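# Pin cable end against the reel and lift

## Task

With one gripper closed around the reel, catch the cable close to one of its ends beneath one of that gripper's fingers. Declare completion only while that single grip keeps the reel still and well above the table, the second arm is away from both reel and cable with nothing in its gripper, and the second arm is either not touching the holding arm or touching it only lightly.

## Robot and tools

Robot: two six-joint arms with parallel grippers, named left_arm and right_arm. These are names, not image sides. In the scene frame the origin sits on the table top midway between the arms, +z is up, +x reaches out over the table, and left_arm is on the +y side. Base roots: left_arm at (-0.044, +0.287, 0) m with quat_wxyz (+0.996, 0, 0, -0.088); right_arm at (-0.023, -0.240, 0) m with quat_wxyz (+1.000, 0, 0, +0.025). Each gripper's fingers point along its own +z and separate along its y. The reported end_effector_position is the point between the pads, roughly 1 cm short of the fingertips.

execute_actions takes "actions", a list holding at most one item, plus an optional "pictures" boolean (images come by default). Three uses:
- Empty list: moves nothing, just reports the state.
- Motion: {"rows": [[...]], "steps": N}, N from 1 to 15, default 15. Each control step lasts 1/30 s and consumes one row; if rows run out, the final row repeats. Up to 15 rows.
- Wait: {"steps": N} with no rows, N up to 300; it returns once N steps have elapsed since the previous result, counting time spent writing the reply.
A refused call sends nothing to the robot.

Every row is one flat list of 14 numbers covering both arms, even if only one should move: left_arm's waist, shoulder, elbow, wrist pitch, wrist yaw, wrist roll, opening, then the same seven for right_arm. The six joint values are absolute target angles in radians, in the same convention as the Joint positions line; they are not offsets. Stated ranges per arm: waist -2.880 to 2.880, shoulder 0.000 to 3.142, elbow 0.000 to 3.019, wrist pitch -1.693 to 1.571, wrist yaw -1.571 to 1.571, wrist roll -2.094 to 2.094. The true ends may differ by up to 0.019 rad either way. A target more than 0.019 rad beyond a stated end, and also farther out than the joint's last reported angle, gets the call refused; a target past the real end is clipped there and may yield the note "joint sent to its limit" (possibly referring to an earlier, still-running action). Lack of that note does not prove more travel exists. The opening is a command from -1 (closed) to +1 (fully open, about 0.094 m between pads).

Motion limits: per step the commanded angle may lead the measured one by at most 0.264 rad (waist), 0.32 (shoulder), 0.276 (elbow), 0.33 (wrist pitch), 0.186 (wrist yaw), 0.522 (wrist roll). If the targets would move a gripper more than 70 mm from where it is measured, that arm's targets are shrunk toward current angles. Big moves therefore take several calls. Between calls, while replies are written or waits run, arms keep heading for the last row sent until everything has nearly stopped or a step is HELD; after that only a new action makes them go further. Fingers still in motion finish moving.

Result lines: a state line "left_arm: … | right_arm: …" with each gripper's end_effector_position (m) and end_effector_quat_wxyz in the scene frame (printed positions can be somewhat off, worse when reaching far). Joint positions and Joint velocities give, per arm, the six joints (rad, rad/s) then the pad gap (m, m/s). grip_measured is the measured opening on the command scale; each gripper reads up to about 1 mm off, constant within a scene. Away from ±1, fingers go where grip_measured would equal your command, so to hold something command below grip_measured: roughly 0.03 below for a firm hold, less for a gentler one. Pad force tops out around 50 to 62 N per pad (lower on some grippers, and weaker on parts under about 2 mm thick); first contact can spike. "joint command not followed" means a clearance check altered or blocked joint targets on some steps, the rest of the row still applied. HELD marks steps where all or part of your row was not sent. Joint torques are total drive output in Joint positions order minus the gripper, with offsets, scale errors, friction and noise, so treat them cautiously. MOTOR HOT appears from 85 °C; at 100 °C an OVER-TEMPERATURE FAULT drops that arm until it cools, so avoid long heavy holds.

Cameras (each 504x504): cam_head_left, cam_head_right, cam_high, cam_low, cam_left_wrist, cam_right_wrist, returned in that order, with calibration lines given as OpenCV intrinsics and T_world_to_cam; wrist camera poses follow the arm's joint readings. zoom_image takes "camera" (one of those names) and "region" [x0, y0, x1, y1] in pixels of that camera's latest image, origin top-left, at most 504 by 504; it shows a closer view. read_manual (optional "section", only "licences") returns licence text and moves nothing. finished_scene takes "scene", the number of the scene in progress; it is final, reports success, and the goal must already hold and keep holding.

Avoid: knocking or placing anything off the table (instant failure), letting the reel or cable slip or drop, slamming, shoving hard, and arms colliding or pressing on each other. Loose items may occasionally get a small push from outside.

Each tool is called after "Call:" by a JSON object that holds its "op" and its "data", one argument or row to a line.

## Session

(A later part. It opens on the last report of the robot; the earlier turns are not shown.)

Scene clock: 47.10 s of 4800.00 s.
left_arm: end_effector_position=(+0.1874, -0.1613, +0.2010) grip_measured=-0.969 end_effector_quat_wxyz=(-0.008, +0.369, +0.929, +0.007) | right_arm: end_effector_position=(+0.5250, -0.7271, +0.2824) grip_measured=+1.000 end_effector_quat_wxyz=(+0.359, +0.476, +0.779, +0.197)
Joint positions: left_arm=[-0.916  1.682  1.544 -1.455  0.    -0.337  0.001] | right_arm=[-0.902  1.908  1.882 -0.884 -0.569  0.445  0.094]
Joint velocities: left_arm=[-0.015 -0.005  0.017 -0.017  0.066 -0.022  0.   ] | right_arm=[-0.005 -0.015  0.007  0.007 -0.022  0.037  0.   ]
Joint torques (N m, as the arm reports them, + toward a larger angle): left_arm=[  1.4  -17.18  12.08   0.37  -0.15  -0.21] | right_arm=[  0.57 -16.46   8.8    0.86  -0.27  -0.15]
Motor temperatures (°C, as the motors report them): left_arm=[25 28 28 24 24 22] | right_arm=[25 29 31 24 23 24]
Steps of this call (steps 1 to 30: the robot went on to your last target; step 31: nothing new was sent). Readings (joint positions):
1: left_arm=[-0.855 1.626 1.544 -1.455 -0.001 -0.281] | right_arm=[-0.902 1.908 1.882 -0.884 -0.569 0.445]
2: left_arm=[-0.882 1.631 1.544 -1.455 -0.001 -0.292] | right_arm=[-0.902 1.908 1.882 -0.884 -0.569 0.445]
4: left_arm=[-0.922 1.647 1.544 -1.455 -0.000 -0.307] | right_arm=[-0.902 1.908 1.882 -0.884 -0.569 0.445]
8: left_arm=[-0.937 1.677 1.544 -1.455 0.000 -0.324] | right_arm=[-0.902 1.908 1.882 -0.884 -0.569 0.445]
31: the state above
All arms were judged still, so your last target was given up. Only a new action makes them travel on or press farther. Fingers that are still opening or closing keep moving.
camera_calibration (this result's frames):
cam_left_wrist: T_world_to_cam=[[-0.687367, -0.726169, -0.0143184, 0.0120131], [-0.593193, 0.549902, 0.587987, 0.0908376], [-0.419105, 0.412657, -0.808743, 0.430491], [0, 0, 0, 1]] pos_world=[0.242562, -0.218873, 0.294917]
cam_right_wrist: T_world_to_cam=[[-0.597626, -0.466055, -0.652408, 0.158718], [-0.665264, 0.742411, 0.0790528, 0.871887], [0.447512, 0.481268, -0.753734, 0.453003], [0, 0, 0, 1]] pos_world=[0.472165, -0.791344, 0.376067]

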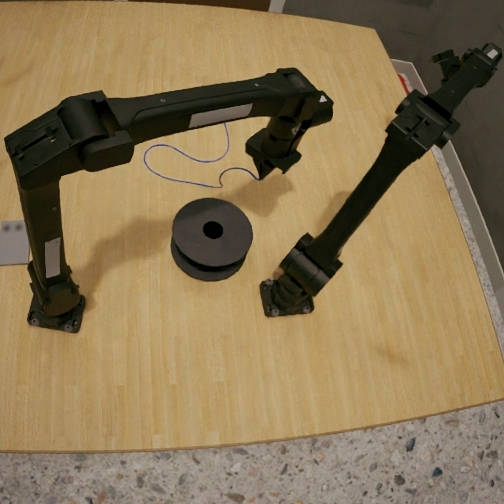

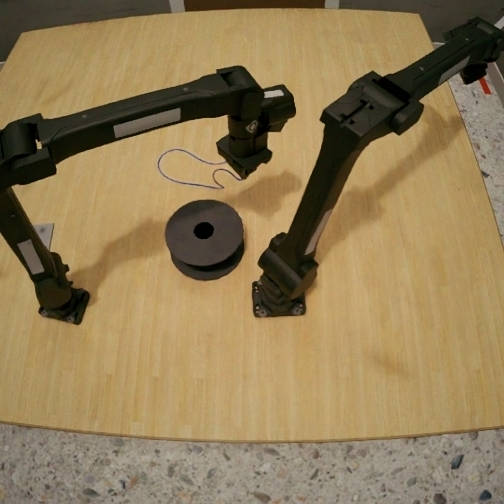

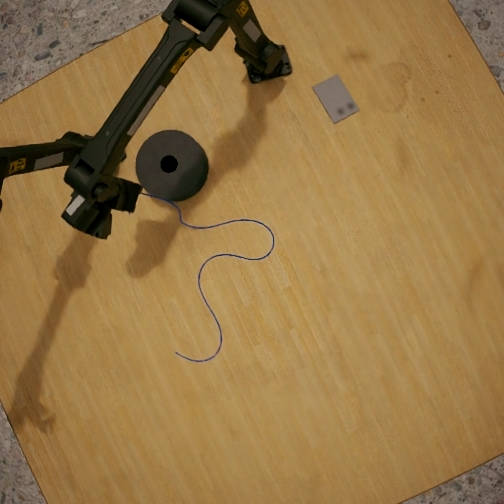

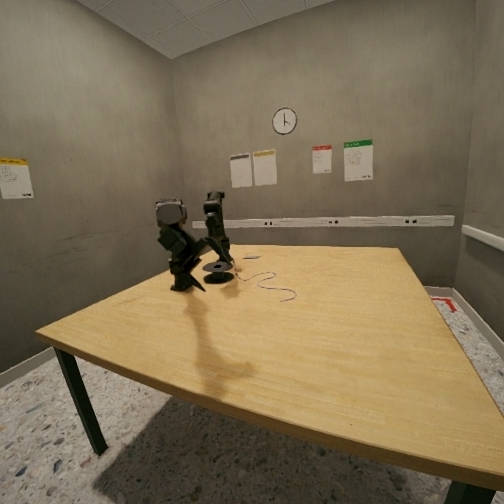

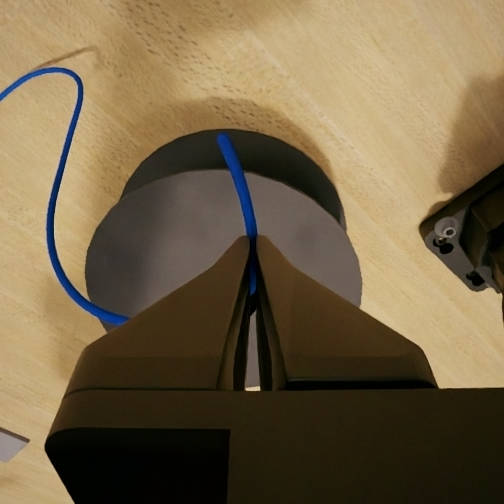

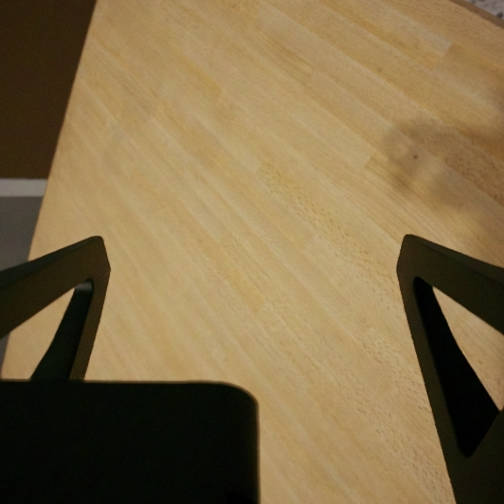

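Call:
{"op": "execute_actions", "data": {
  "actions": [
    {"rows":[[-0.87,1.65,1.52,-1.44,0,0.0,-1,-0.9,1.9,1.886,-0.884,-0.571,0.445,1],[-0.82,1.62,1.48,-1.43,0,0.3,-1,-0.9,1.9,1.886,-0.884,-0.571,0.445,1],[-0.76,1.58,1.43,-1.42,0,0.6,-1,-0.9,1.9,1.886,-0.884,-0.571,0.445,1],[-0.71,1.55,1.39,-1.41,0,0.9,-1,-0.9,1.9,1.886,-0.884,-0.571,0.445,1],[-0.66,1.52,1.34,-1.4,0,1.2,-1,-0.9,1.9,1.886,-0.884,-0.571,0.445,1],[-0.6,1.49,1.3,-1.385,0,1.5,-1,-0.9,1.9,1.886,-0.884,-0.571,0.445,1],[-0.556,1.456,1.258,-1.373,0,1.8,-1,-0.9,1.9,1.886,-0.884,-0.571,0.445,1],[-0.556,1.47,1.22,-1.32,0,2.05,-1,-0.9,1.9,1.886,-0.884,-0.571,0.445,1],[-0.556,1.485,1.18,-1.27,0,2.05,-1,-0.9,1.9,1.886,-0.884,-0.571,0.445,1],[-0.556,1.5,1.143,-1.214,0,2.05,-1,-0.9,1.9,1.886,-0.884,-0.571,0.445,1]],"steps":15}
  ],
  "pictures": false
}}

Call:
{"op": "execute_actions", "data": {
  "actions": [
    {"steps":25}
  ],
  "pictures": false
}}

Call:
{"op": "execute_actions", "data": {
  "actions": [
    {"rows":[[-0.59,1.49,1.12,-1.2,0,2.02,-1,-0.9,1.9,1.886,-0.884,-0.571,0.445,1],[-0.625,1.48,1.095,-1.185,0,1.99,-1,-0.9,1.9,1.886,-0.884,-0.571,0.445,1],[-0.66,1.47,1.07,-1.17,0,1.95,-1,-0.9,1.9,1.886,-0.884,-0.571,0.445,1],[-0.695,1.465,1.05,-1.155,0,1.92,-1,-0.9,1.9,1.886,-0.884,-0.571,0.445,1],[-0.73,1.455,1.025,-1.14,0,1.89,-1,-0.9,1.9,1.886,-0.884,-0.571,0.445,1],[-0.76,1.45,1.0,-1.125,0,1.86,-1,-0.9,1.9,1.886,-0.884,-0.571,0.445,1],[-0.79,1.44,0.98,-1.11,0,1.83,-1,-0.9,1.9,1.886,-0.884,-0.571,0.445,1],[-0.822,1.433,0.956,-1.094,0,1.8,-1,-0.9,1.9,1.886,-0.884,-0.571,0.445,1]],"steps":15}
  ]
}}

Scene clock: 53.10 s of 4800.00 s.
left_arm: end_effector_position=(+0.2769, +0.0232, +0.1422) grip_measured=-0.969 end_effector_quat_wxyz=(-0.003, +0.697, +0.717, +0.001) | right_arm: end_effector_position=(+0.5250, -0.7271, +0.2824) grip_measured=+1.000 end_effector_quat_wxyz=(+0.359, +0.476, +0.779, +0.197)
Joint positions: left_arm=[-0.511  1.483  1.148 -1.242 -0.003  0.854  0.001] | right_arm=[-0.902  1.908  1.882 -0.884 -0.569  0.445  0.094]
Joint velocities: left_arm=[-0.005  0.151 -0.193  0.11   0.007  2.762 -0.   ] | right_arm=[-0.005 -0.015 -0.017  0.002  0.066  0.022  0.   ]
Joint torques (N m, as the arm reports them, + toward a larger angle): left_arm=[ -2.46 -13.18  10.15   0.85   0.15  -0.03] | right_arm=[  0.52 -15.86   8.82   0.84  -0.27  -0.14]
Motor temperatures (°C, as the motors report them): left_arm=[25 28 29 24 24 22] | right_arm=[25 30 31 24 23 24]
Steps of this call (steps 1 to 165: nothing new was sent; steps 166 to 180: all 15 steps of this action). Readings (joint positions):
166: left_arm=[-0.914 1.680 1.542 -1.453 0.000 -0.283] | right_arm=[-0.902 1.908 1.882 -0.884 -0.569 0.445]
167: left_arm=[-0.908 1.674 1.531 -1.447 0.001 -0.188] | right_arm=[-0.902 1.908 1.882 -0.884 -0.569 0.445]
169: left_arm=[-0.874 1.641 1.481 -1.433 0.002 -0.026] | right_arm=[-0.902 1.908 1.882 -0.884 -0.569 0.445]
173: left_arm=[-0.731 1.553 1.360 -1.405 0.002 0.207] | right_arm=[-0.902 1.908 1.882 -0.884 -0.569 0.445]
180: the state above

Scene clock: 53.93 s of 4800.00 s.
left_arm: end_effector_position=(+0.2675, +0.0088, +0.1360) grip_measured=-0.969 end_effector_quat_wxyz=(-0.004, +0.982, +0.191, -0.001) | right_arm: end_effector_position=(+0.5250, -0.7271, +0.2824) grip_measured=+1.000 end_effector_quat_wxyz=(+0.359, +0.476, +0.779, +0.197)
Joint positions: left_arm=[-0.552  1.495  1.144 -1.227 -0.003  2.029  0.001] | right_arm=[-0.902  1.908  1.882 -0.884 -0.569  0.445  0.094]
Joint velocities: left_arm=[-0.015 -0.005  0.007  0.007 -0.007  0.051  0.   ] | right_arm=[-0.015 -0.005  0.002 -0.002  0.037 -0.051  0.   ]
Joint torques (N m, as the arm reports them, + toward a larger angle): left_arm=[  0.69 -13.36   9.38   0.56   0.11   0.03] | right_arm=[  0.8  -16.18   8.91   0.89  -0.27  -0.11]
Motor temperatures (°C, as the motors report them): left_arm=[25 28 29 24 24 22] | right_arm=[25 30 31 24 23 24]
Steps of this call (steps 1 to 25: the robot went on to your last target). Readings (joint positions):
1: left_arm=[-0.513 1.489 1.144 -1.238 -0.003 0.954] | right_arm=[-0.902 1.908 1.882 -0.884 -0.569 0.445]
2: left_arm=[-0.519 1.493 1.144 -1.235 -0.003 1.053] | right_arm=[-0.902 1.908 1.882 -0.884 -0.569 0.445]
4: left_arm=[-0.534 1.495 1.144 -1.229 -0.003 1.251] | right_arm=[-0.902 1.908 1.882 -0.884 -0.569 0.445]
8: left_arm=[-0.552 1.495 1.144 -1.227 -0.003 1.645] | right_arm=[-0.902 1.908 1.882 -0.884 -0.569 0.445]
25: the state above

Scene clock: 54.43 s of 4800.00 s.
left_arm: end_effector_position=(+0.1490, -0.0325, +0.0906) grip_measured=-0.969 end_effector_quat_wxyz=(-0.011, +0.990, +0.141, -0.006) | right_arm: end_effector_position=(+0.5250, -0.7271, +0.2824) grip_measured=+1.000 end_effector_quat_wxyz=(+0.359, +0.476, +0.779, +0.197)
Joint positions: left_arm=[-0.848  1.444  0.958 -1.109  0.002  1.833  0.001] | right_arm=[-0.902  1.908  1.882 -0.884 -0.569  0.445  0.094]
Joint velocities: left_arm=[ 0.151 -0.034  0.002  0.051 -0.022 -0.095  0.   ] | right_arm=[-0.005 -0.024  0.002 -0.012 -0.051 -0.095  0.   ]
Joint torques (N m, as the arm reports them, + toward a larger angle): left_arm=[  1.73 -12.94   8.57   0.33  -0.07  -0.18] | right_arm=[  0.81 -16.17   8.86   0.92  -0.29  -0.13]
Motor temperatures (°C, as the motors report them): left_arm=[25 28 29 24 24 22] | right_arm=[25 30 31 24 23 24]
Steps of this call (steps 1 to 15: all 15 steps of this action). Readings (joint positions):
1: left_arm=[-0.554 1.495 1.142 -1.224 -0.003 2.029] | right_arm=[-0.902 1.908 1.882 -0.884 -0.569 0.445]
2: left_arm=[-0.559 1.493 1.136 -1.215 -0.003 2.025] | right_arm=[-0.902 1.908 1.882 -0.884 -0.569 0.445]
4: left_arm=[-0.591 1.483 1.105 -1.187 -0.003 1.998] | right_arm=[-0.902 1.908 1.882 -0.884 -0.569 0.445]
8: left_arm=[-0.740 1.454 1.009 -1.132 -0.003 1.912] | right_arm=[-0.902 1.908 1.882 -0.884 -0.569 0.445]
15: the state above
camera_calibration (this result's frames):
cam_left_wrist: T_world_to_cam=[[-0.277428, 0.960617, 0.0157663, 0.0684735], [0.795325, 0.220424, 0.564687, -0.153363], [0.538972, 0.169199, -0.825155, 0.122832], [0, 0, 0, 1]] pos_world=[0.0747666, -0.0527551, 0.186878]
cam_right_wrist: T_world_to_cam=[[-0.597626, -0.466055, -0.652408, 0.158718], [-0.665264, 0.742411, 0.0790528, 0.871887], [0.447512, 0.481268, -0.753734, 0.453003], [0, 0, 0, 1]] pos_world=[0.472165, -0.791344, 0.376067]

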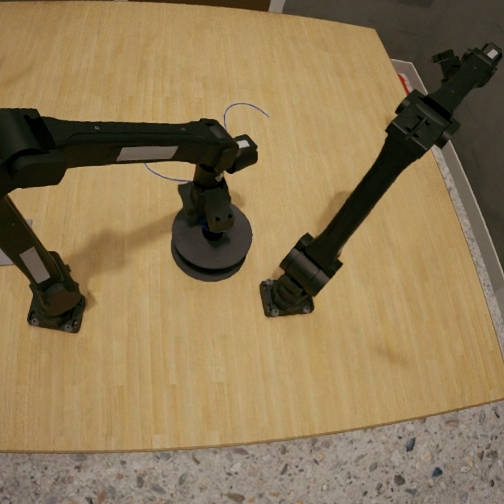

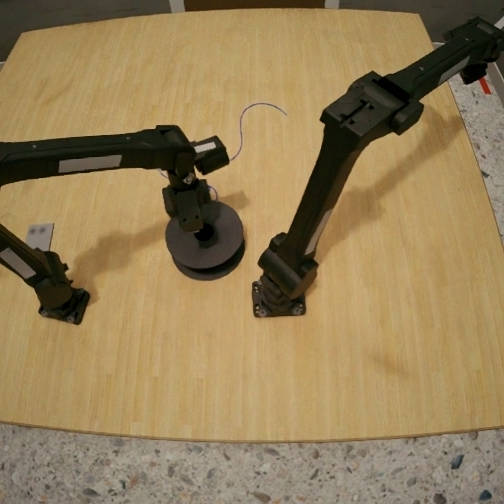

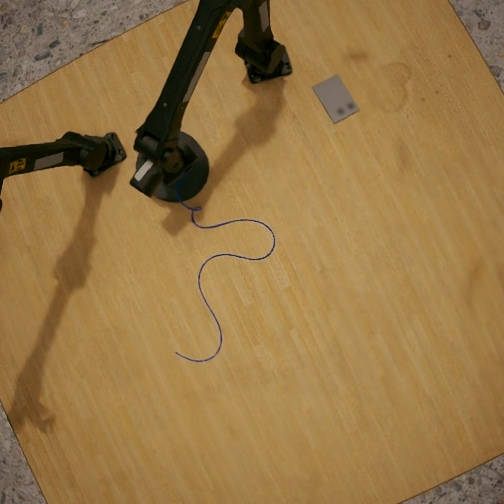

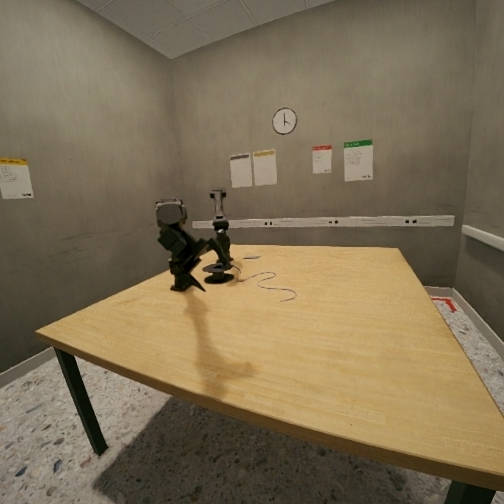

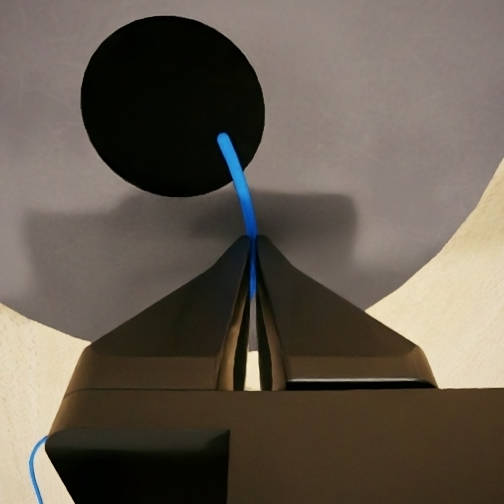

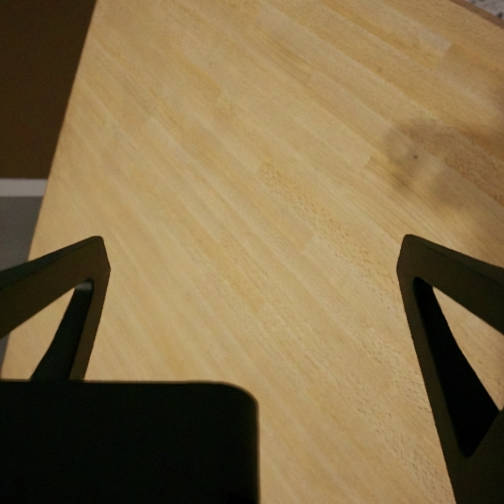

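Call:
{"op": "execute_actions", "data": {
  "actions": [
    {"rows":[[-0.85,1.433,0.956,-1.094,0,1.7,-1,-0.9,1.9,1.886,-0.884,-0.571,0.445,1],[-0.865,1.433,0.956,-1.094,0,1.6,-1,-0.9,1.9,1.886,-0.884,-0.571,0.445,1],[-0.865,1.445,0.95,-1.085,0,1.5,-1,-0.9,1.9,1.886,-0.884,-0.571,0.445,1],[-0.865,1.46,0.945,-1.075,0,1.5,-1,-0.9,1.9,1.886,-0.884,-0.571,0.445,1]],"steps":15}
  ]
}}

Scene clock: 56.40 s of 4800.00 s.
left_arm: end_effector_position=(+0.1491, -0.0385, +0.0918) grip_measured=-0.969 end_effector_quat_wxyz=(+0.000, +0.958, +0.287, -0.001) | right_arm: end_effector_position=(+0.5250, -0.7271, +0.2824) grip_measured=+1.000 end_effector_quat_wxyz=(+0.359, +0.476, +0.779, +0.197)
Joint positions: left_arm=[-0.856  1.441  0.958 -1.088  0.002  1.526  0.001] | right_arm=[-0.902  1.908  1.882 -0.884 -0.569  0.445  0.094]
Joint velocities: left_arm=[ 0.015  0.015 -0.007  0.012 -0.007 -0.154  0.   ] | right_arm=[-0.005 -0.015 -0.012 -0.007 -0.051  0.007  0.   ]
Joint torques (N m, as the arm reports them, + toward a larger angle): left_arm=[  0.16 -10.48   7.77   0.56  -0.04  -0.18] | right_arm=[  0.73 -16.43   8.79   0.85  -0.3   -0.14]
Motor temperatures (°C, as the motors report them): left_arm=[25 28 29 24 24 22] | right_arm=[25 30 32 24 23 24]
Steps of this call (steps 1 to 30: the robot went on to your last target; steps 31 to 44: nothing new was sent; steps 45 to 59: all 15 steps of this action). Readings (joint positions):
45: left_arm=[-0.831 1.441 0.958 -1.107 0.002 1.796] | right_arm=[-0.902 1.908 1.882 -0.884 -0.569 0.445]
46: left_arm=[-0.833 1.441 0.958 -1.107 0.002 1.762] | right_arm=[-0.902 1.908 1.882 -0.884 -0.569 0.445]
48: left_arm=[-0.841 1.441 0.958 -1.101 0.002 1.674] | right_arm=[-0.902 1.908 1.882 -0.884 -0.569 0.445]
52: left_arm=[-0.856 1.441 0.958 -1.089 0.002 1.578] | right_arm=[-0.902 1.908 1.882 -0.884 -0.569 0.445]
59: the state above
camera_calibration (this result's frames):
cam_left_wrist: T_world_to_cam=[[-0.548222, 0.836301, -0.00729479, 0.112041], [0.684907, 0.45395, 0.56994, -0.127806], [0.479952, 0.307457, -0.821654, 0.138536], [0, 0, 0, 1]] pos_world=[0.0824682, -0.0782764, 0.187488]
cam_right_wrist: T_world_to_cam=[[-0.597626, -0.466055, -0.652408, 0.158718], [-0.665264, 0.742411, 0.0790528, 0.871887], [0.447512, 0.481268, -0.753734, 0.453003], [0, 0, 0, 1]] pos_world=[0.472165, -0.791344, 0.376067]

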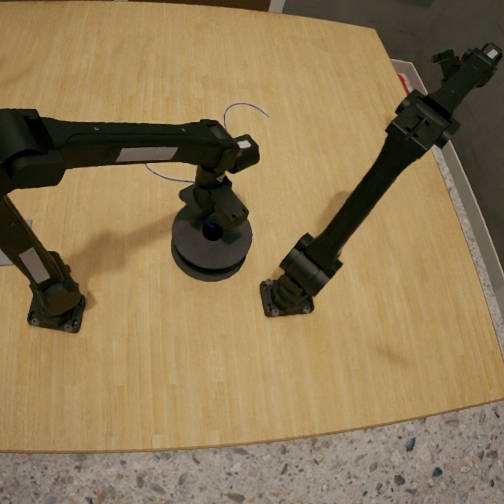

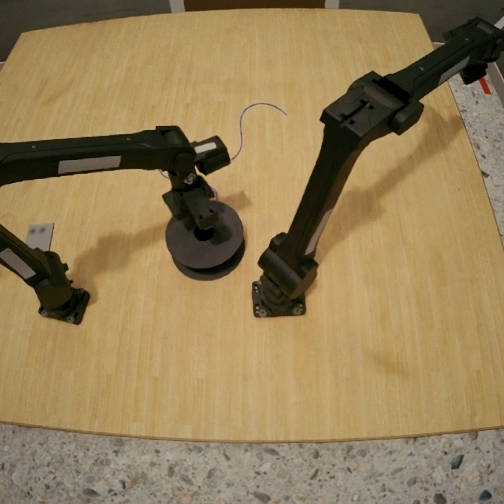

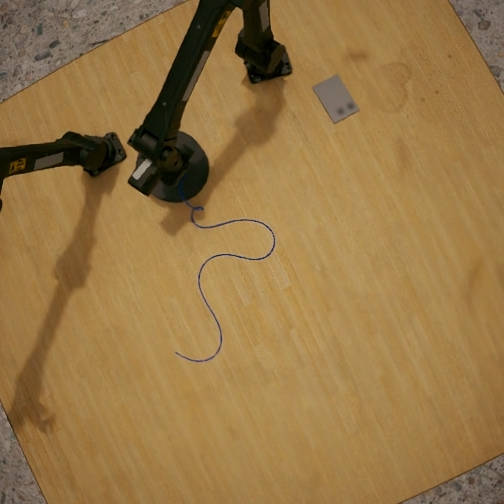

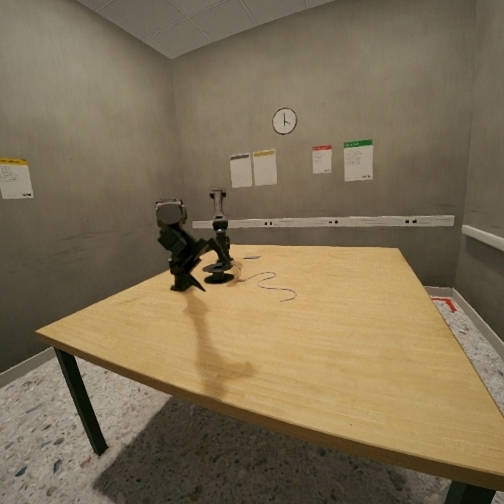

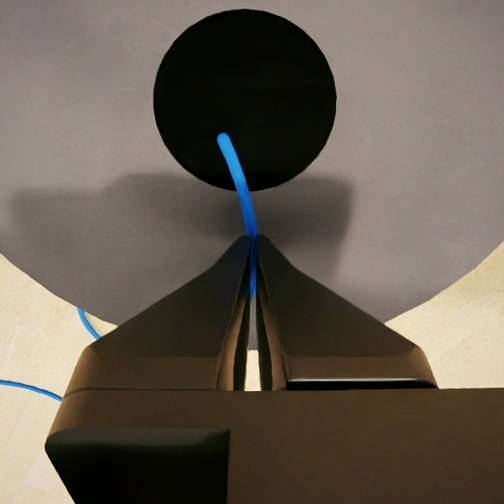

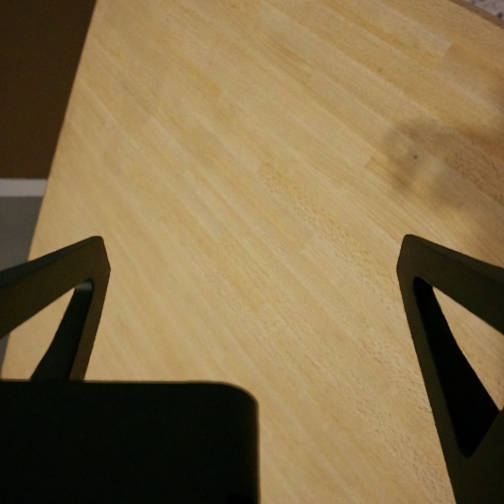

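Call:
{"op": "execute_actions", "data": {
  "actions": [
    {"rows":[[-0.885,1.45,0.95,-1.085,0,1.48,-1,-0.9,1.9,1.886,-0.884,-0.571,0.445,1],[-0.905,1.45,0.95,-1.085,0,1.46,-1,-0.9,1.9,1.886,-0.884,-0.571,0.445,1],[-0.905,1.45,0.95,-1.085,0,1.46,-1,-0.9,1.9,1.886,-0.884,-0.571,0.445,1],[-0.905,1.45,0.95,-1.085,0,1.46,-1,-0.9,1.9,1.886,-0.884,-0.571,0.445,1],[-0.905,1.47,0.94,-1.07,0,1.46,-1,-0.9,1.9,1.886,-0.884,-0.571,0.445,1],[-0.905,1.49,0.935,-1.05,0,1.46,-1,-0.9,1.9,1.886,-0.884,-0.571,0.445,1],[-0.905,1.49,0.935,-1.05,0,1.46,-1,-0.9,1.9,1.886,-0.884,-0.571,0.445,1],[-0.905,1.49,0.935,-1.05,0,1.46,-1,-0.9,1.9,1.886,-0.884,-0.571,0.445,1],[-0.905,1.49,0.935,-1.05,0,1.46,-1,-0.9,1.9,1.886,-0.884,-0.571,0.445,1],[-0.905,1.49,0.935,-1.05,0,1.46,-0.6,-0.9,1.9,1.886,-0.884,-0.571,0.445,1]],"steps":15}
  ]
}}

Scene clock: 58.93 s of 4800.00 s.
left_arm: end_effector_position=(+0.1379, -0.0508, +0.0856) grip_measured=-0.602 end_effector_quat_wxyz=(+0.007, +0.956, +0.292, +0.001) | right_arm: end_effector_position=(+0.5250, -0.7271, +0.2824) grip_measured=+1.000 end_effector_quat_wxyz=(+0.359, +0.476, +0.779, +0.197)
Joint positions: left_arm=[-0.899  1.454  0.954 -1.057 -0.     1.474  0.019] | right_arm=[-0.902  1.908  1.882 -0.884 -0.569  0.445  0.094]
Joint velocities: left_arm=[-0.015 -0.015 -0.017  0.007  0.007 -0.051 -0.   ] | right_arm=[ 0.005 -0.005 -0.002 -0.022  0.037 -0.007  0.   ]
Joint torques (N m, as the arm reports them, + toward a larger angle): left_arm=[ 0.4  -9.09  7.15  0.37  0.05 -0.19] | right_arm=[  0.85 -16.23   8.66   0.8   -0.28  -0.08]
Motor temperatures (°C, as the motors report them): left_arm=[25 27 29 24 24 22] | right_arm=[25 30 32 24 23 24]
Steps of this call (steps 1 to 30: the robot went on to your last target; steps 31 to 61: nothing new was sent; steps 62 to 76: all 15 steps of this action). Readings (joint positions):
62: left_arm=[-0.857 1.441 0.958 -1.088 0.002 1.509] | right_arm=[-0.902 1.908 1.882 -0.884 -0.569 0.445]
63: left_arm=[-0.861 1.441 0.958 -1.088 0.002 1.502] | right_arm=[-0.902 1.908 1.882 -0.884 -0.569 0.445]
65: left_arm=[-0.876 1.441 0.958 -1.088 0.002 1.491] | right_arm=[-0.902 1.908 1.882 -0.884 -0.569 0.445]
69: left_arm=[-0.898 1.454 0.954 -1.071 0.001 1.480] | right_arm=[-0.902 1.908 1.882 -0.884 -0.569 0.445]
76: the state above
camera_calibration (this result's frames):
cam_left_wrist: T_world_to_cam=[[-0.556385, 0.830658, -0.0210585, 0.118169], [0.675712, 0.46706, 0.570323, -0.109143], [0.483579, 0.30309, -0.821151, 0.141863], [0, 0, 0, 1]] pos_world=[0.0708946, -0.0901788, 0.181226]
cam_right_wrist: T_world_to_cam=[[-0.597626, -0.466055, -0.652408, 0.158718], [-0.665264, 0.742411, 0.0790528, 0.871887], [0.447512, 0.481268, -0.753734, 0.453003], [0, 0, 0, 1]] pos_world=[0.472165, -0.791344, 0.376067]

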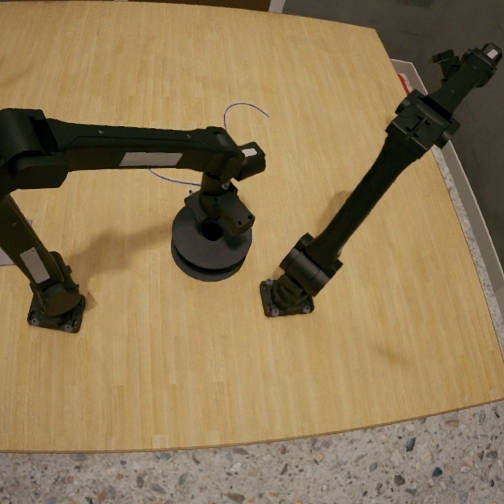

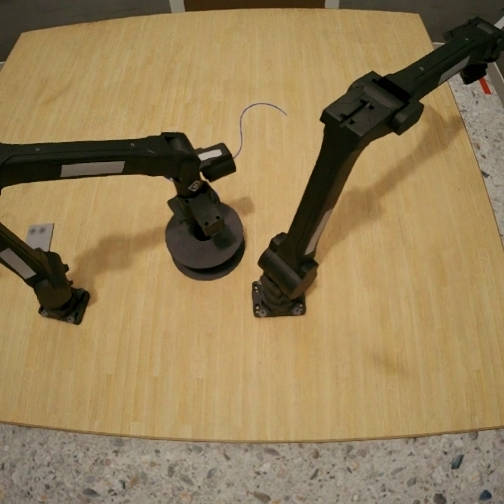

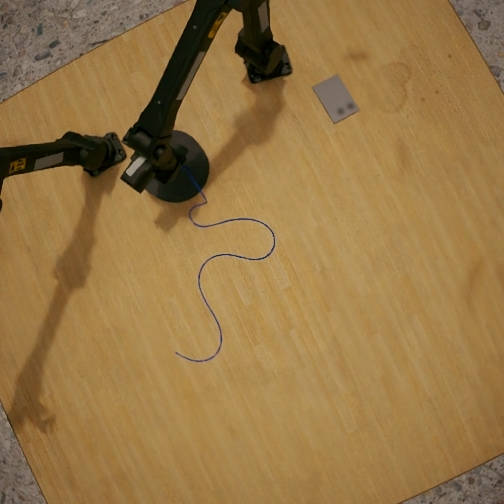

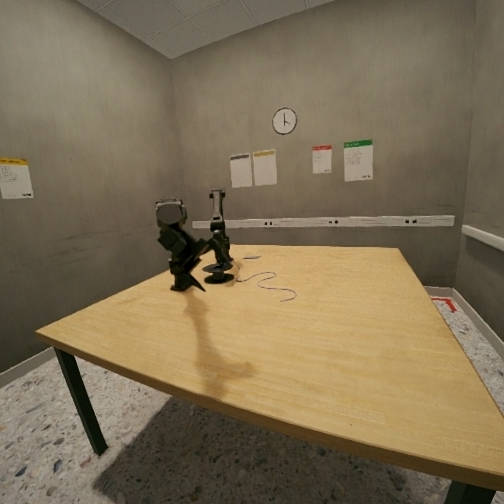

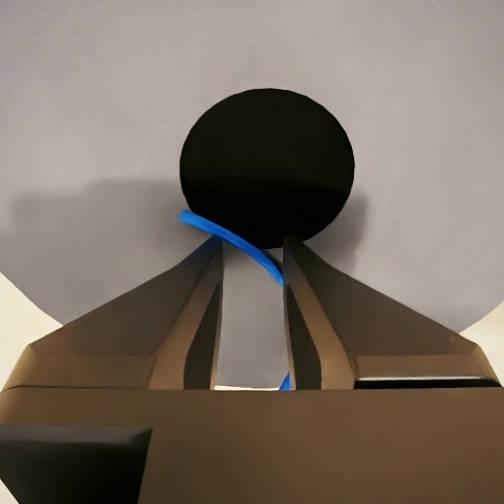

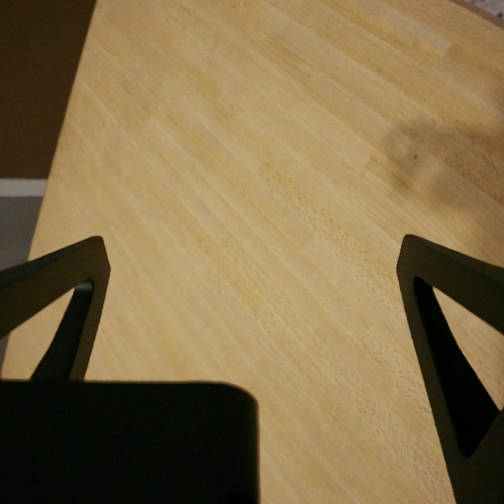

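Call:
{"op": "execute_actions", "data": {
  "actions": [
    {"rows":[[-0.905,1.45,0.95,-1.07,0,1.46,0,-0.9,1.9,1.886,-0.884,-0.571,0.445,1],[-0.905,1.45,0.95,-1.07,0,1.46,0,-0.9,1.9,1.886,-0.884,-0.571,0.445,1],[-0.905,1.42,0.99,-1.14,0,1.46,0.2,-0.9,1.9,1.886,-0.884,-0.571,0.445,1],[-0.905,1.395,1.02,-1.19,0,1.46,0.5,-0.9,1.9,1.886,-0.884,-0.571,0.445,1],[-0.905,1.37,1.05,-1.235,0,1.3,1,-0.9,1.9,1.886,-0.884,-0.571,0.445,1],[-0.905,1.37,1.05,-1.235,0,1.0,1,-0.9,1.9,1.886,-0.884,-0.571,0.445,1],[-0.905,1.37,1.05,-1.235,0,0.6,1,-0.9,1.9,1.886,-0.884,-0.571,0.445,1],[-0.905,1.37,1.05,-1.235,0,0.1,1,-0.9,1.9,1.886,-0.884,-0.571,0.445,1]],"steps":15}
  ],
  "pictures": false
}}

Call:
{"op": "execute_actions", "data": {
  "actions": [
    {"steps":15}
  ]
}}

Scene clock: 61.47 s of 4800.00 s.
left_arm: end_effector_position=(+0.1313, -0.0386, +0.1412) grip_measured=+1.000 end_effector_quat_wxyz=(+0.004, +0.703, +0.711, -0.001) | right_arm: end_effector_position=(+0.5250, -0.7271, +0.2824) grip_measured=+1.000 end_effector_quat_wxyz=(+0.359, +0.476, +0.779, +0.197)
Joint positions: left_arm=[-0.899  1.357  1.015 -1.221 -0.     0.485  0.094] | right_arm=[-0.902  1.908  1.882 -0.884 -0.569  0.445  0.094]
Joint velocities: left_arm=[ 0.005 -0.005 -0.007 -0.007 -0.037 -2.527  0.   ] | right_arm=[ 0.015  0.005 -0.007  0.007 -0.037 -0.007  0.   ]
Joint torques (N m, as the arm reports them, + toward a larger angle): left_arm=[  0.26 -10.65  12.71  -0.57  -0.02  -0.14] | right_arm=[  0.95 -16.32   8.72   0.87  -0.21  -0.12]
Motor temperatures (°C, as the motors report them): left_arm=[25 27 29 24 24 22] | right_arm=[25 30 32 24 23 24]
Steps of this call (steps 1 to 15: the robot went on to your last target; steps 16 to 61: nothing new was sent; steps 62 to 76: all 15 steps of this action). Readings (joint positions):
62: left_arm=[-0.899 1.452 0.954 -1.057 -0.000 1.472] | right_arm=[-0.902 1.908 1.882 -0.884 -0.569 0.445]
63: left_arm=[-0.899 1.450 0.954 -1.058 -0.000 1.472] | right_arm=[-0.902 1.908 1.882 -0.884 -0.569 0.445]
65: left_arm=[-0.899 1.444 0.957 -1.104 -0.000 1.472] | right_arm=[-0.902 1.908 1.882 -0.884 -0.569 0.445]
69: left_arm=[-0.899 1.395 0.981 -1.210 -0.000 1.172] | right_arm=[-0.902 1.908 1.882 -0.884 -0.569 0.445]
76: the state above

Scene clock: 61.97 s of 4800.00 s.
left_arm: end_effector_position=(+0.1311, -0.0383, +0.1410) grip_measured=+1.000 end_effector_quat_wxyz=(+0.003, +0.565, +0.825, -0.001) | right_arm: end_effector_position=(+0.5250, -0.7271, +0.2824) grip_measured=+1.000 end_effector_quat_wxyz=(+0.359, +0.476, +0.779, +0.197)
Joint positions: left_arm=[-0.899  1.357  1.015 -1.222 -0.     0.125  0.094] | right_arm=[-0.902  1.908  1.882 -0.884 -0.569  0.445  0.094]
Joint velocities: left_arm=[-0.015 -0.015  0.002  0.017  0.051 -0.095  0.   ] | right_arm=[-0.005 -0.015  0.012 -0.002 -0.037 -0.051  0.   ]
Joint torques (N m, as the arm reports them, + toward a larger angle): left_arm=[  0.35 -10.05  12.74  -0.54  -0.06  -0.2 ] | right_arm=[  0.36 -16.23   8.67   0.81  -0.29  -0.14]
Motor temperatures (°C, as the motors report them): left_arm=[25 27 29 24 24 22] | right_arm=[25 30 32 24 23 24]
Steps of this call (steps 1 to 15: the robot went on to your last target). Readings (joint positions):
1: left_arm=[-0.899 1.357 1.015 -1.222 -0.000 0.410] | right_arm=[-0.902 1.908 1.882 -0.884 -0.569 0.445]
2: left_arm=[-0.899 1.357 1.015 -1.222 -0.000 0.350] | right_arm=[-0.902 1.908 1.882 -0.884 -0.569 0.445]
4: left_arm=[-0.899 1.357 1.015 -1.222 -0.000 0.264] | right_arm=[-0.902 1.908 1.882 -0.884 -0.569 0.445]
8: left_arm=[-0.899 1.357 1.015 -1.222 -0.000 0.174] | right_arm=[-0.902 1.908 1.882 -0.884 -0.569 0.445]
15: the state above
camera_calibration (this result's frames):
cam_left_wrist: T_world_to_cam=[[-0.932903, -0.36003, -0.00838556, 0.107133], [-0.301247, 0.767402, 0.565991, -0.00182876], [-0.197339, 0.53054, -0.824369, 0.28532], [0, 0, 0, 1]] pos_world=[0.155698, -0.1114, 0.237143]
cam_right_wrist: T_world_to_cam=[[-0.597626, -0.466055, -0.652408, 0.158718], [-0.665264, 0.742411, 0.0790528, 0.871887], [0.447512, 0.481268, -0.753734, 0.453003], [0, 0, 0, 1]] pos_world=[0.472165, -0.791344, 0.376067]

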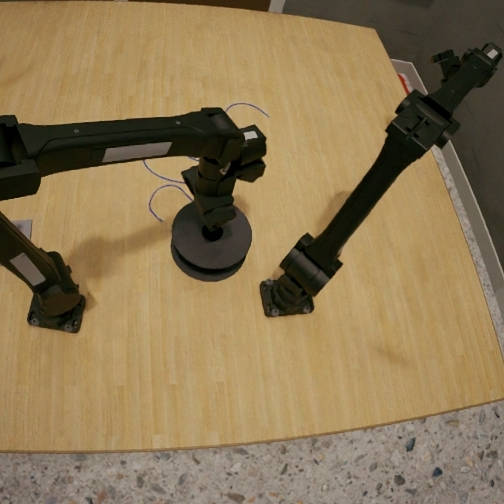

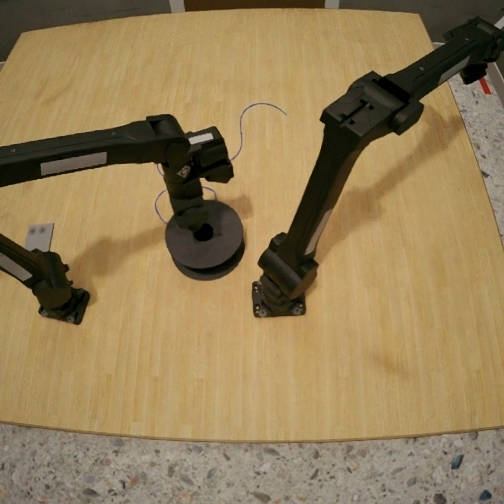

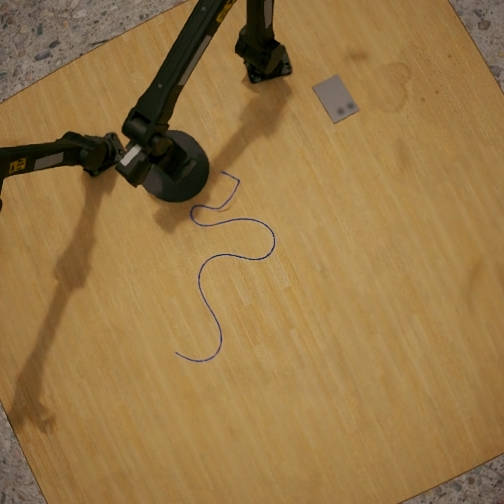

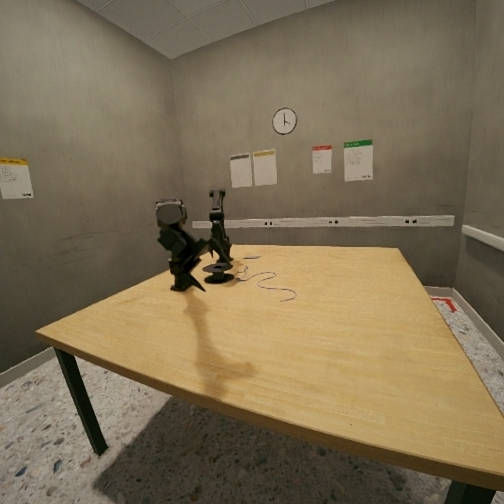

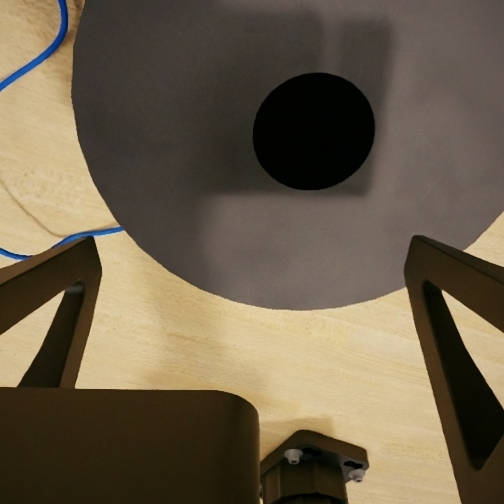

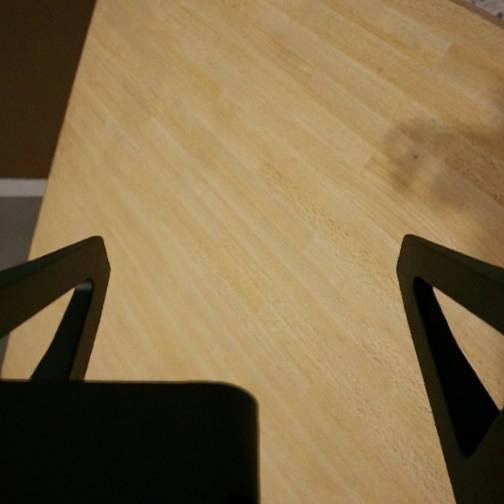

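Call:
{"op": "execute_actions", "data": {
  "actions": [
    {"rows":[[-0.8,1.35,1.05,-1.25,0,-0.2,1,-0.9,1.9,1.886,-0.884,-0.571,0.445,1],[-0.7,1.3,1.0,-1.25,0,-0.6,1,-0.9,1.9,1.886,-0.884,-0.571,0.445,1],[-0.6,1.27,0.95,-1.23,0,-1.0,0.6,-0.9,1.9,1.886,-0.884,-0.571,0.445,1],[-0.566,1.27,0.92,-1.2,0,-1.3,0.4,-0.9,1.9,1.886,-0.884,-0.571,0.445,1],[-0.566,1.27,0.92,-1.2,0,-1.3,0.4,-0.9,1.9,1.886,-0.884,-0.571,0.445,1],[-0.566,1.27,0.92,-1.2,0,-1.3,0.4,-0.9,1.9,1.886,-0.884,-0.571,0.445,1],[-0.566,1.298,0.849,-1.122,0,-1.3,0.4,-0.9,1.9,1.886,-0.884,-0.571,0.445,1]],"steps":15}
  ],
  "pictures": false
}}

Call:
{"op": "execute_actions", "data": {
  "actions": [
    {"steps":20}
  ]
}}

Scene clock: 73.60 s of 4800.00 s.
left_arm: end_effector_position=(+0.1993, +0.0709, +0.1042) grip_measured=+0.401 end_effector_quat_wxyz=(-0.002, -0.189, +0.982, +0.005) | right_arm: end_effector_position=(+0.5250, -0.7271, +0.2824) grip_measured=+1.000 end_effector_quat_wxyz=(+0.359, +0.476, +0.779, +0.197)
Joint positions: left_arm=[-0.55   1.291  0.85  -1.139 -0.004 -1.106  0.066] | right_arm=[-0.902  1.908  1.882 -0.884 -0.569  0.445  0.094]
Joint velocities: left_arm=[-0.171 -0.005  0.002  0.1    0.022 -1.209  0.   ] | right_arm=[-0.015 -0.015 -0.002 -0.002 -0.095 -0.022  0.   ]
Joint torques (N m, as the arm reports them, + toward a larger angle): left_arm=[ 0.42 -9.21  9.15  0.52 -0.03 -0.17] | right_arm=[  0.98 -16.21   8.78   0.87  -0.25  -0.13]
Motor temperatures (°C, as the motors report them): left_arm=[25 27 31 24 24 22] | right_arm=[25 31 32 24 23 24]
Steps of this call (steps 1 to 30: the robot went on to your last target; steps 31 to 210: nothing new was sent; then 4.13 s passed at rest; steps 211 to 225: all 15 steps of this action). Readings (joint positions):
211: left_arm=[-0.893 1.357 1.015 -1.225 0.002 0.064] | right_arm=[-0.902 1.908 1.882 -0.884 -0.569 0.445]
212: left_arm=[-0.874 1.354 1.015 -1.229 0.004 -0.024] | right_arm=[-0.902 1.908 1.882 -0.884 -0.569 0.445]
214: left_arm=[-0.790 1.334 0.997 -1.225 0.005 -0.164] | right_arm=[-0.902 1.908 1.882 -0.884 -0.569 0.445]
218: left_arm=[-0.569 1.281 0.915 -1.167 -0.002 -0.540] | right_arm=[-0.902 1.908 1.882 -0.884 -0.569 0.445]
225: the state above

Scene clock: 74.27 s of 4800.00 s.
left_arm: end_effector_position=(+0.1980, +0.0682, +0.1042) grip_measured=+0.401 end_effector_quat_wxyz=(-0.000, -0.272, +0.962, +0.004) | right_arm: end_effector_position=(+0.5250, -0.7271, +0.2824) grip_measured=+1.000 end_effector_quat_wxyz=(+0.359, +0.476, +0.779, +0.197)
Joint positions: left_arm=[-0.559  1.291  0.85  -1.136 -0.003 -1.285  0.066] | right_arm=[-0.902  1.908  1.882 -0.884 -0.569  0.445  0.094]
Joint velocities: left_arm=[-0.005 -0.015  0.002 -0.002 -0.022 -0.051  0.001] | right_arm=[-0.015  0.005  0.012 -0.002  0.051  0.022  0.   ]
Joint torques (N m, as the arm reports them, + toward a larger angle): left_arm=[-0.07 -9.2   9.07  0.69 -0.06 -0.2 ] | right_arm=[  0.59 -16.72   8.74   0.87  -0.28  -0.16]
Motor temperatures (°C, as the motors report them): left_arm=[25 27 31 24 24 22] | right_arm=[25 31 32 24 23 24]
Steps of this call (steps 1 to 20: the robot went on to your last target). Readings (joint positions):
1: left_arm=[-0.555 1.291 0.850 -1.138 -0.003 -1.142] | right_arm=[-0.902 1.908 1.882 -0.884 -0.569 0.445]
2: left_arm=[-0.557 1.291 0.850 -1.136 -0.003 -1.171] | right_arm=[-0.902 1.908 1.882 -0.884 -0.569 0.445]
4: left_arm=[-0.559 1.291 0.850 -1.136 -0.003 -1.214] | right_arm=[-0.902 1.908 1.882 -0.884 -0.569 0.445]
8: left_arm=[-0.559 1.291 0.850 -1.136 -0.003 -1.258] | right_arm=[-0.902 1.908 1.882 -0.884 -0.569 0.445]
20: the state above
camera_calibration (this result's frames):
cam_left_wrist: T_world_to_cam=[[0.520975, -0.853444, -0.0147815, -0.0460249], [-0.696729, -0.435186, 0.570247, 0.117317], [-0.493107, -0.286786, -0.82134, 0.325591], [0, 0, 0, 1]] pos_world=[0.266267, 0.10515, 0.199841]
cam_right_wrist: T_world_to_cam=[[-0.597626, -0.466055, -0.652408, 0.158718], [-0.665264, 0.742411, 0.0790528, 0.871887], [0.447512, 0.481268, -0.753734, 0.453003], [0, 0, 0, 1]] pos_world=[0.472165, -0.791344, 0.376067]

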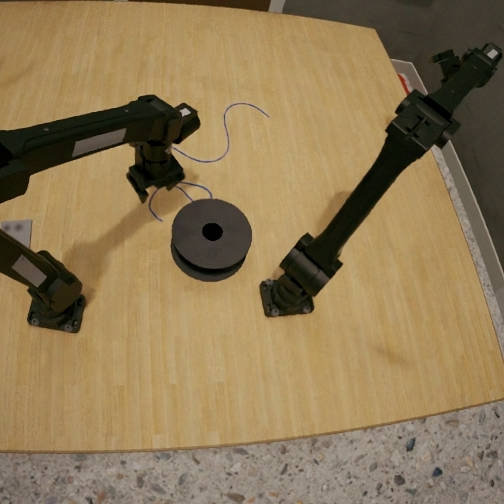

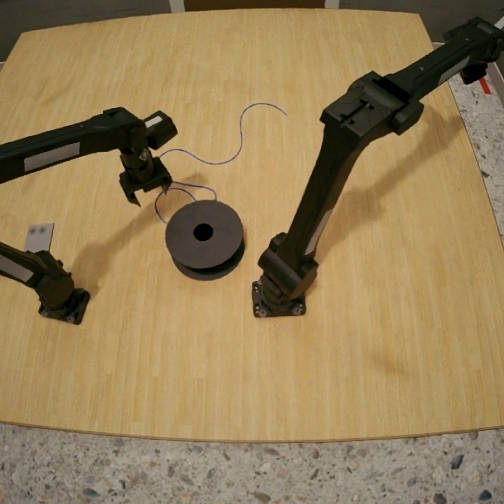

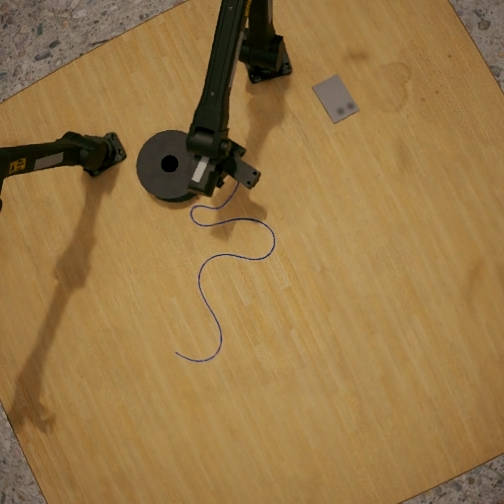

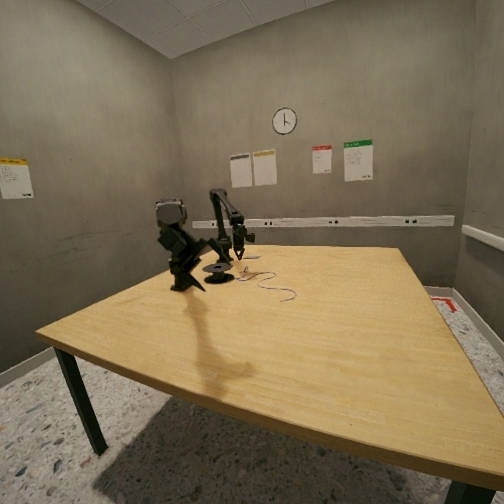

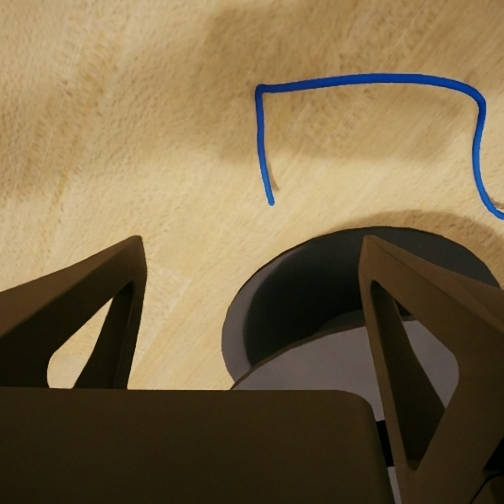

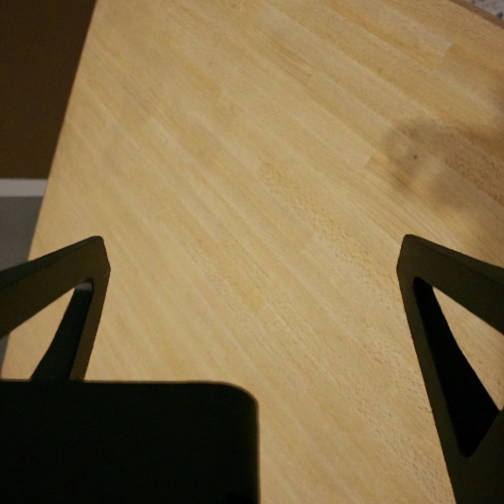

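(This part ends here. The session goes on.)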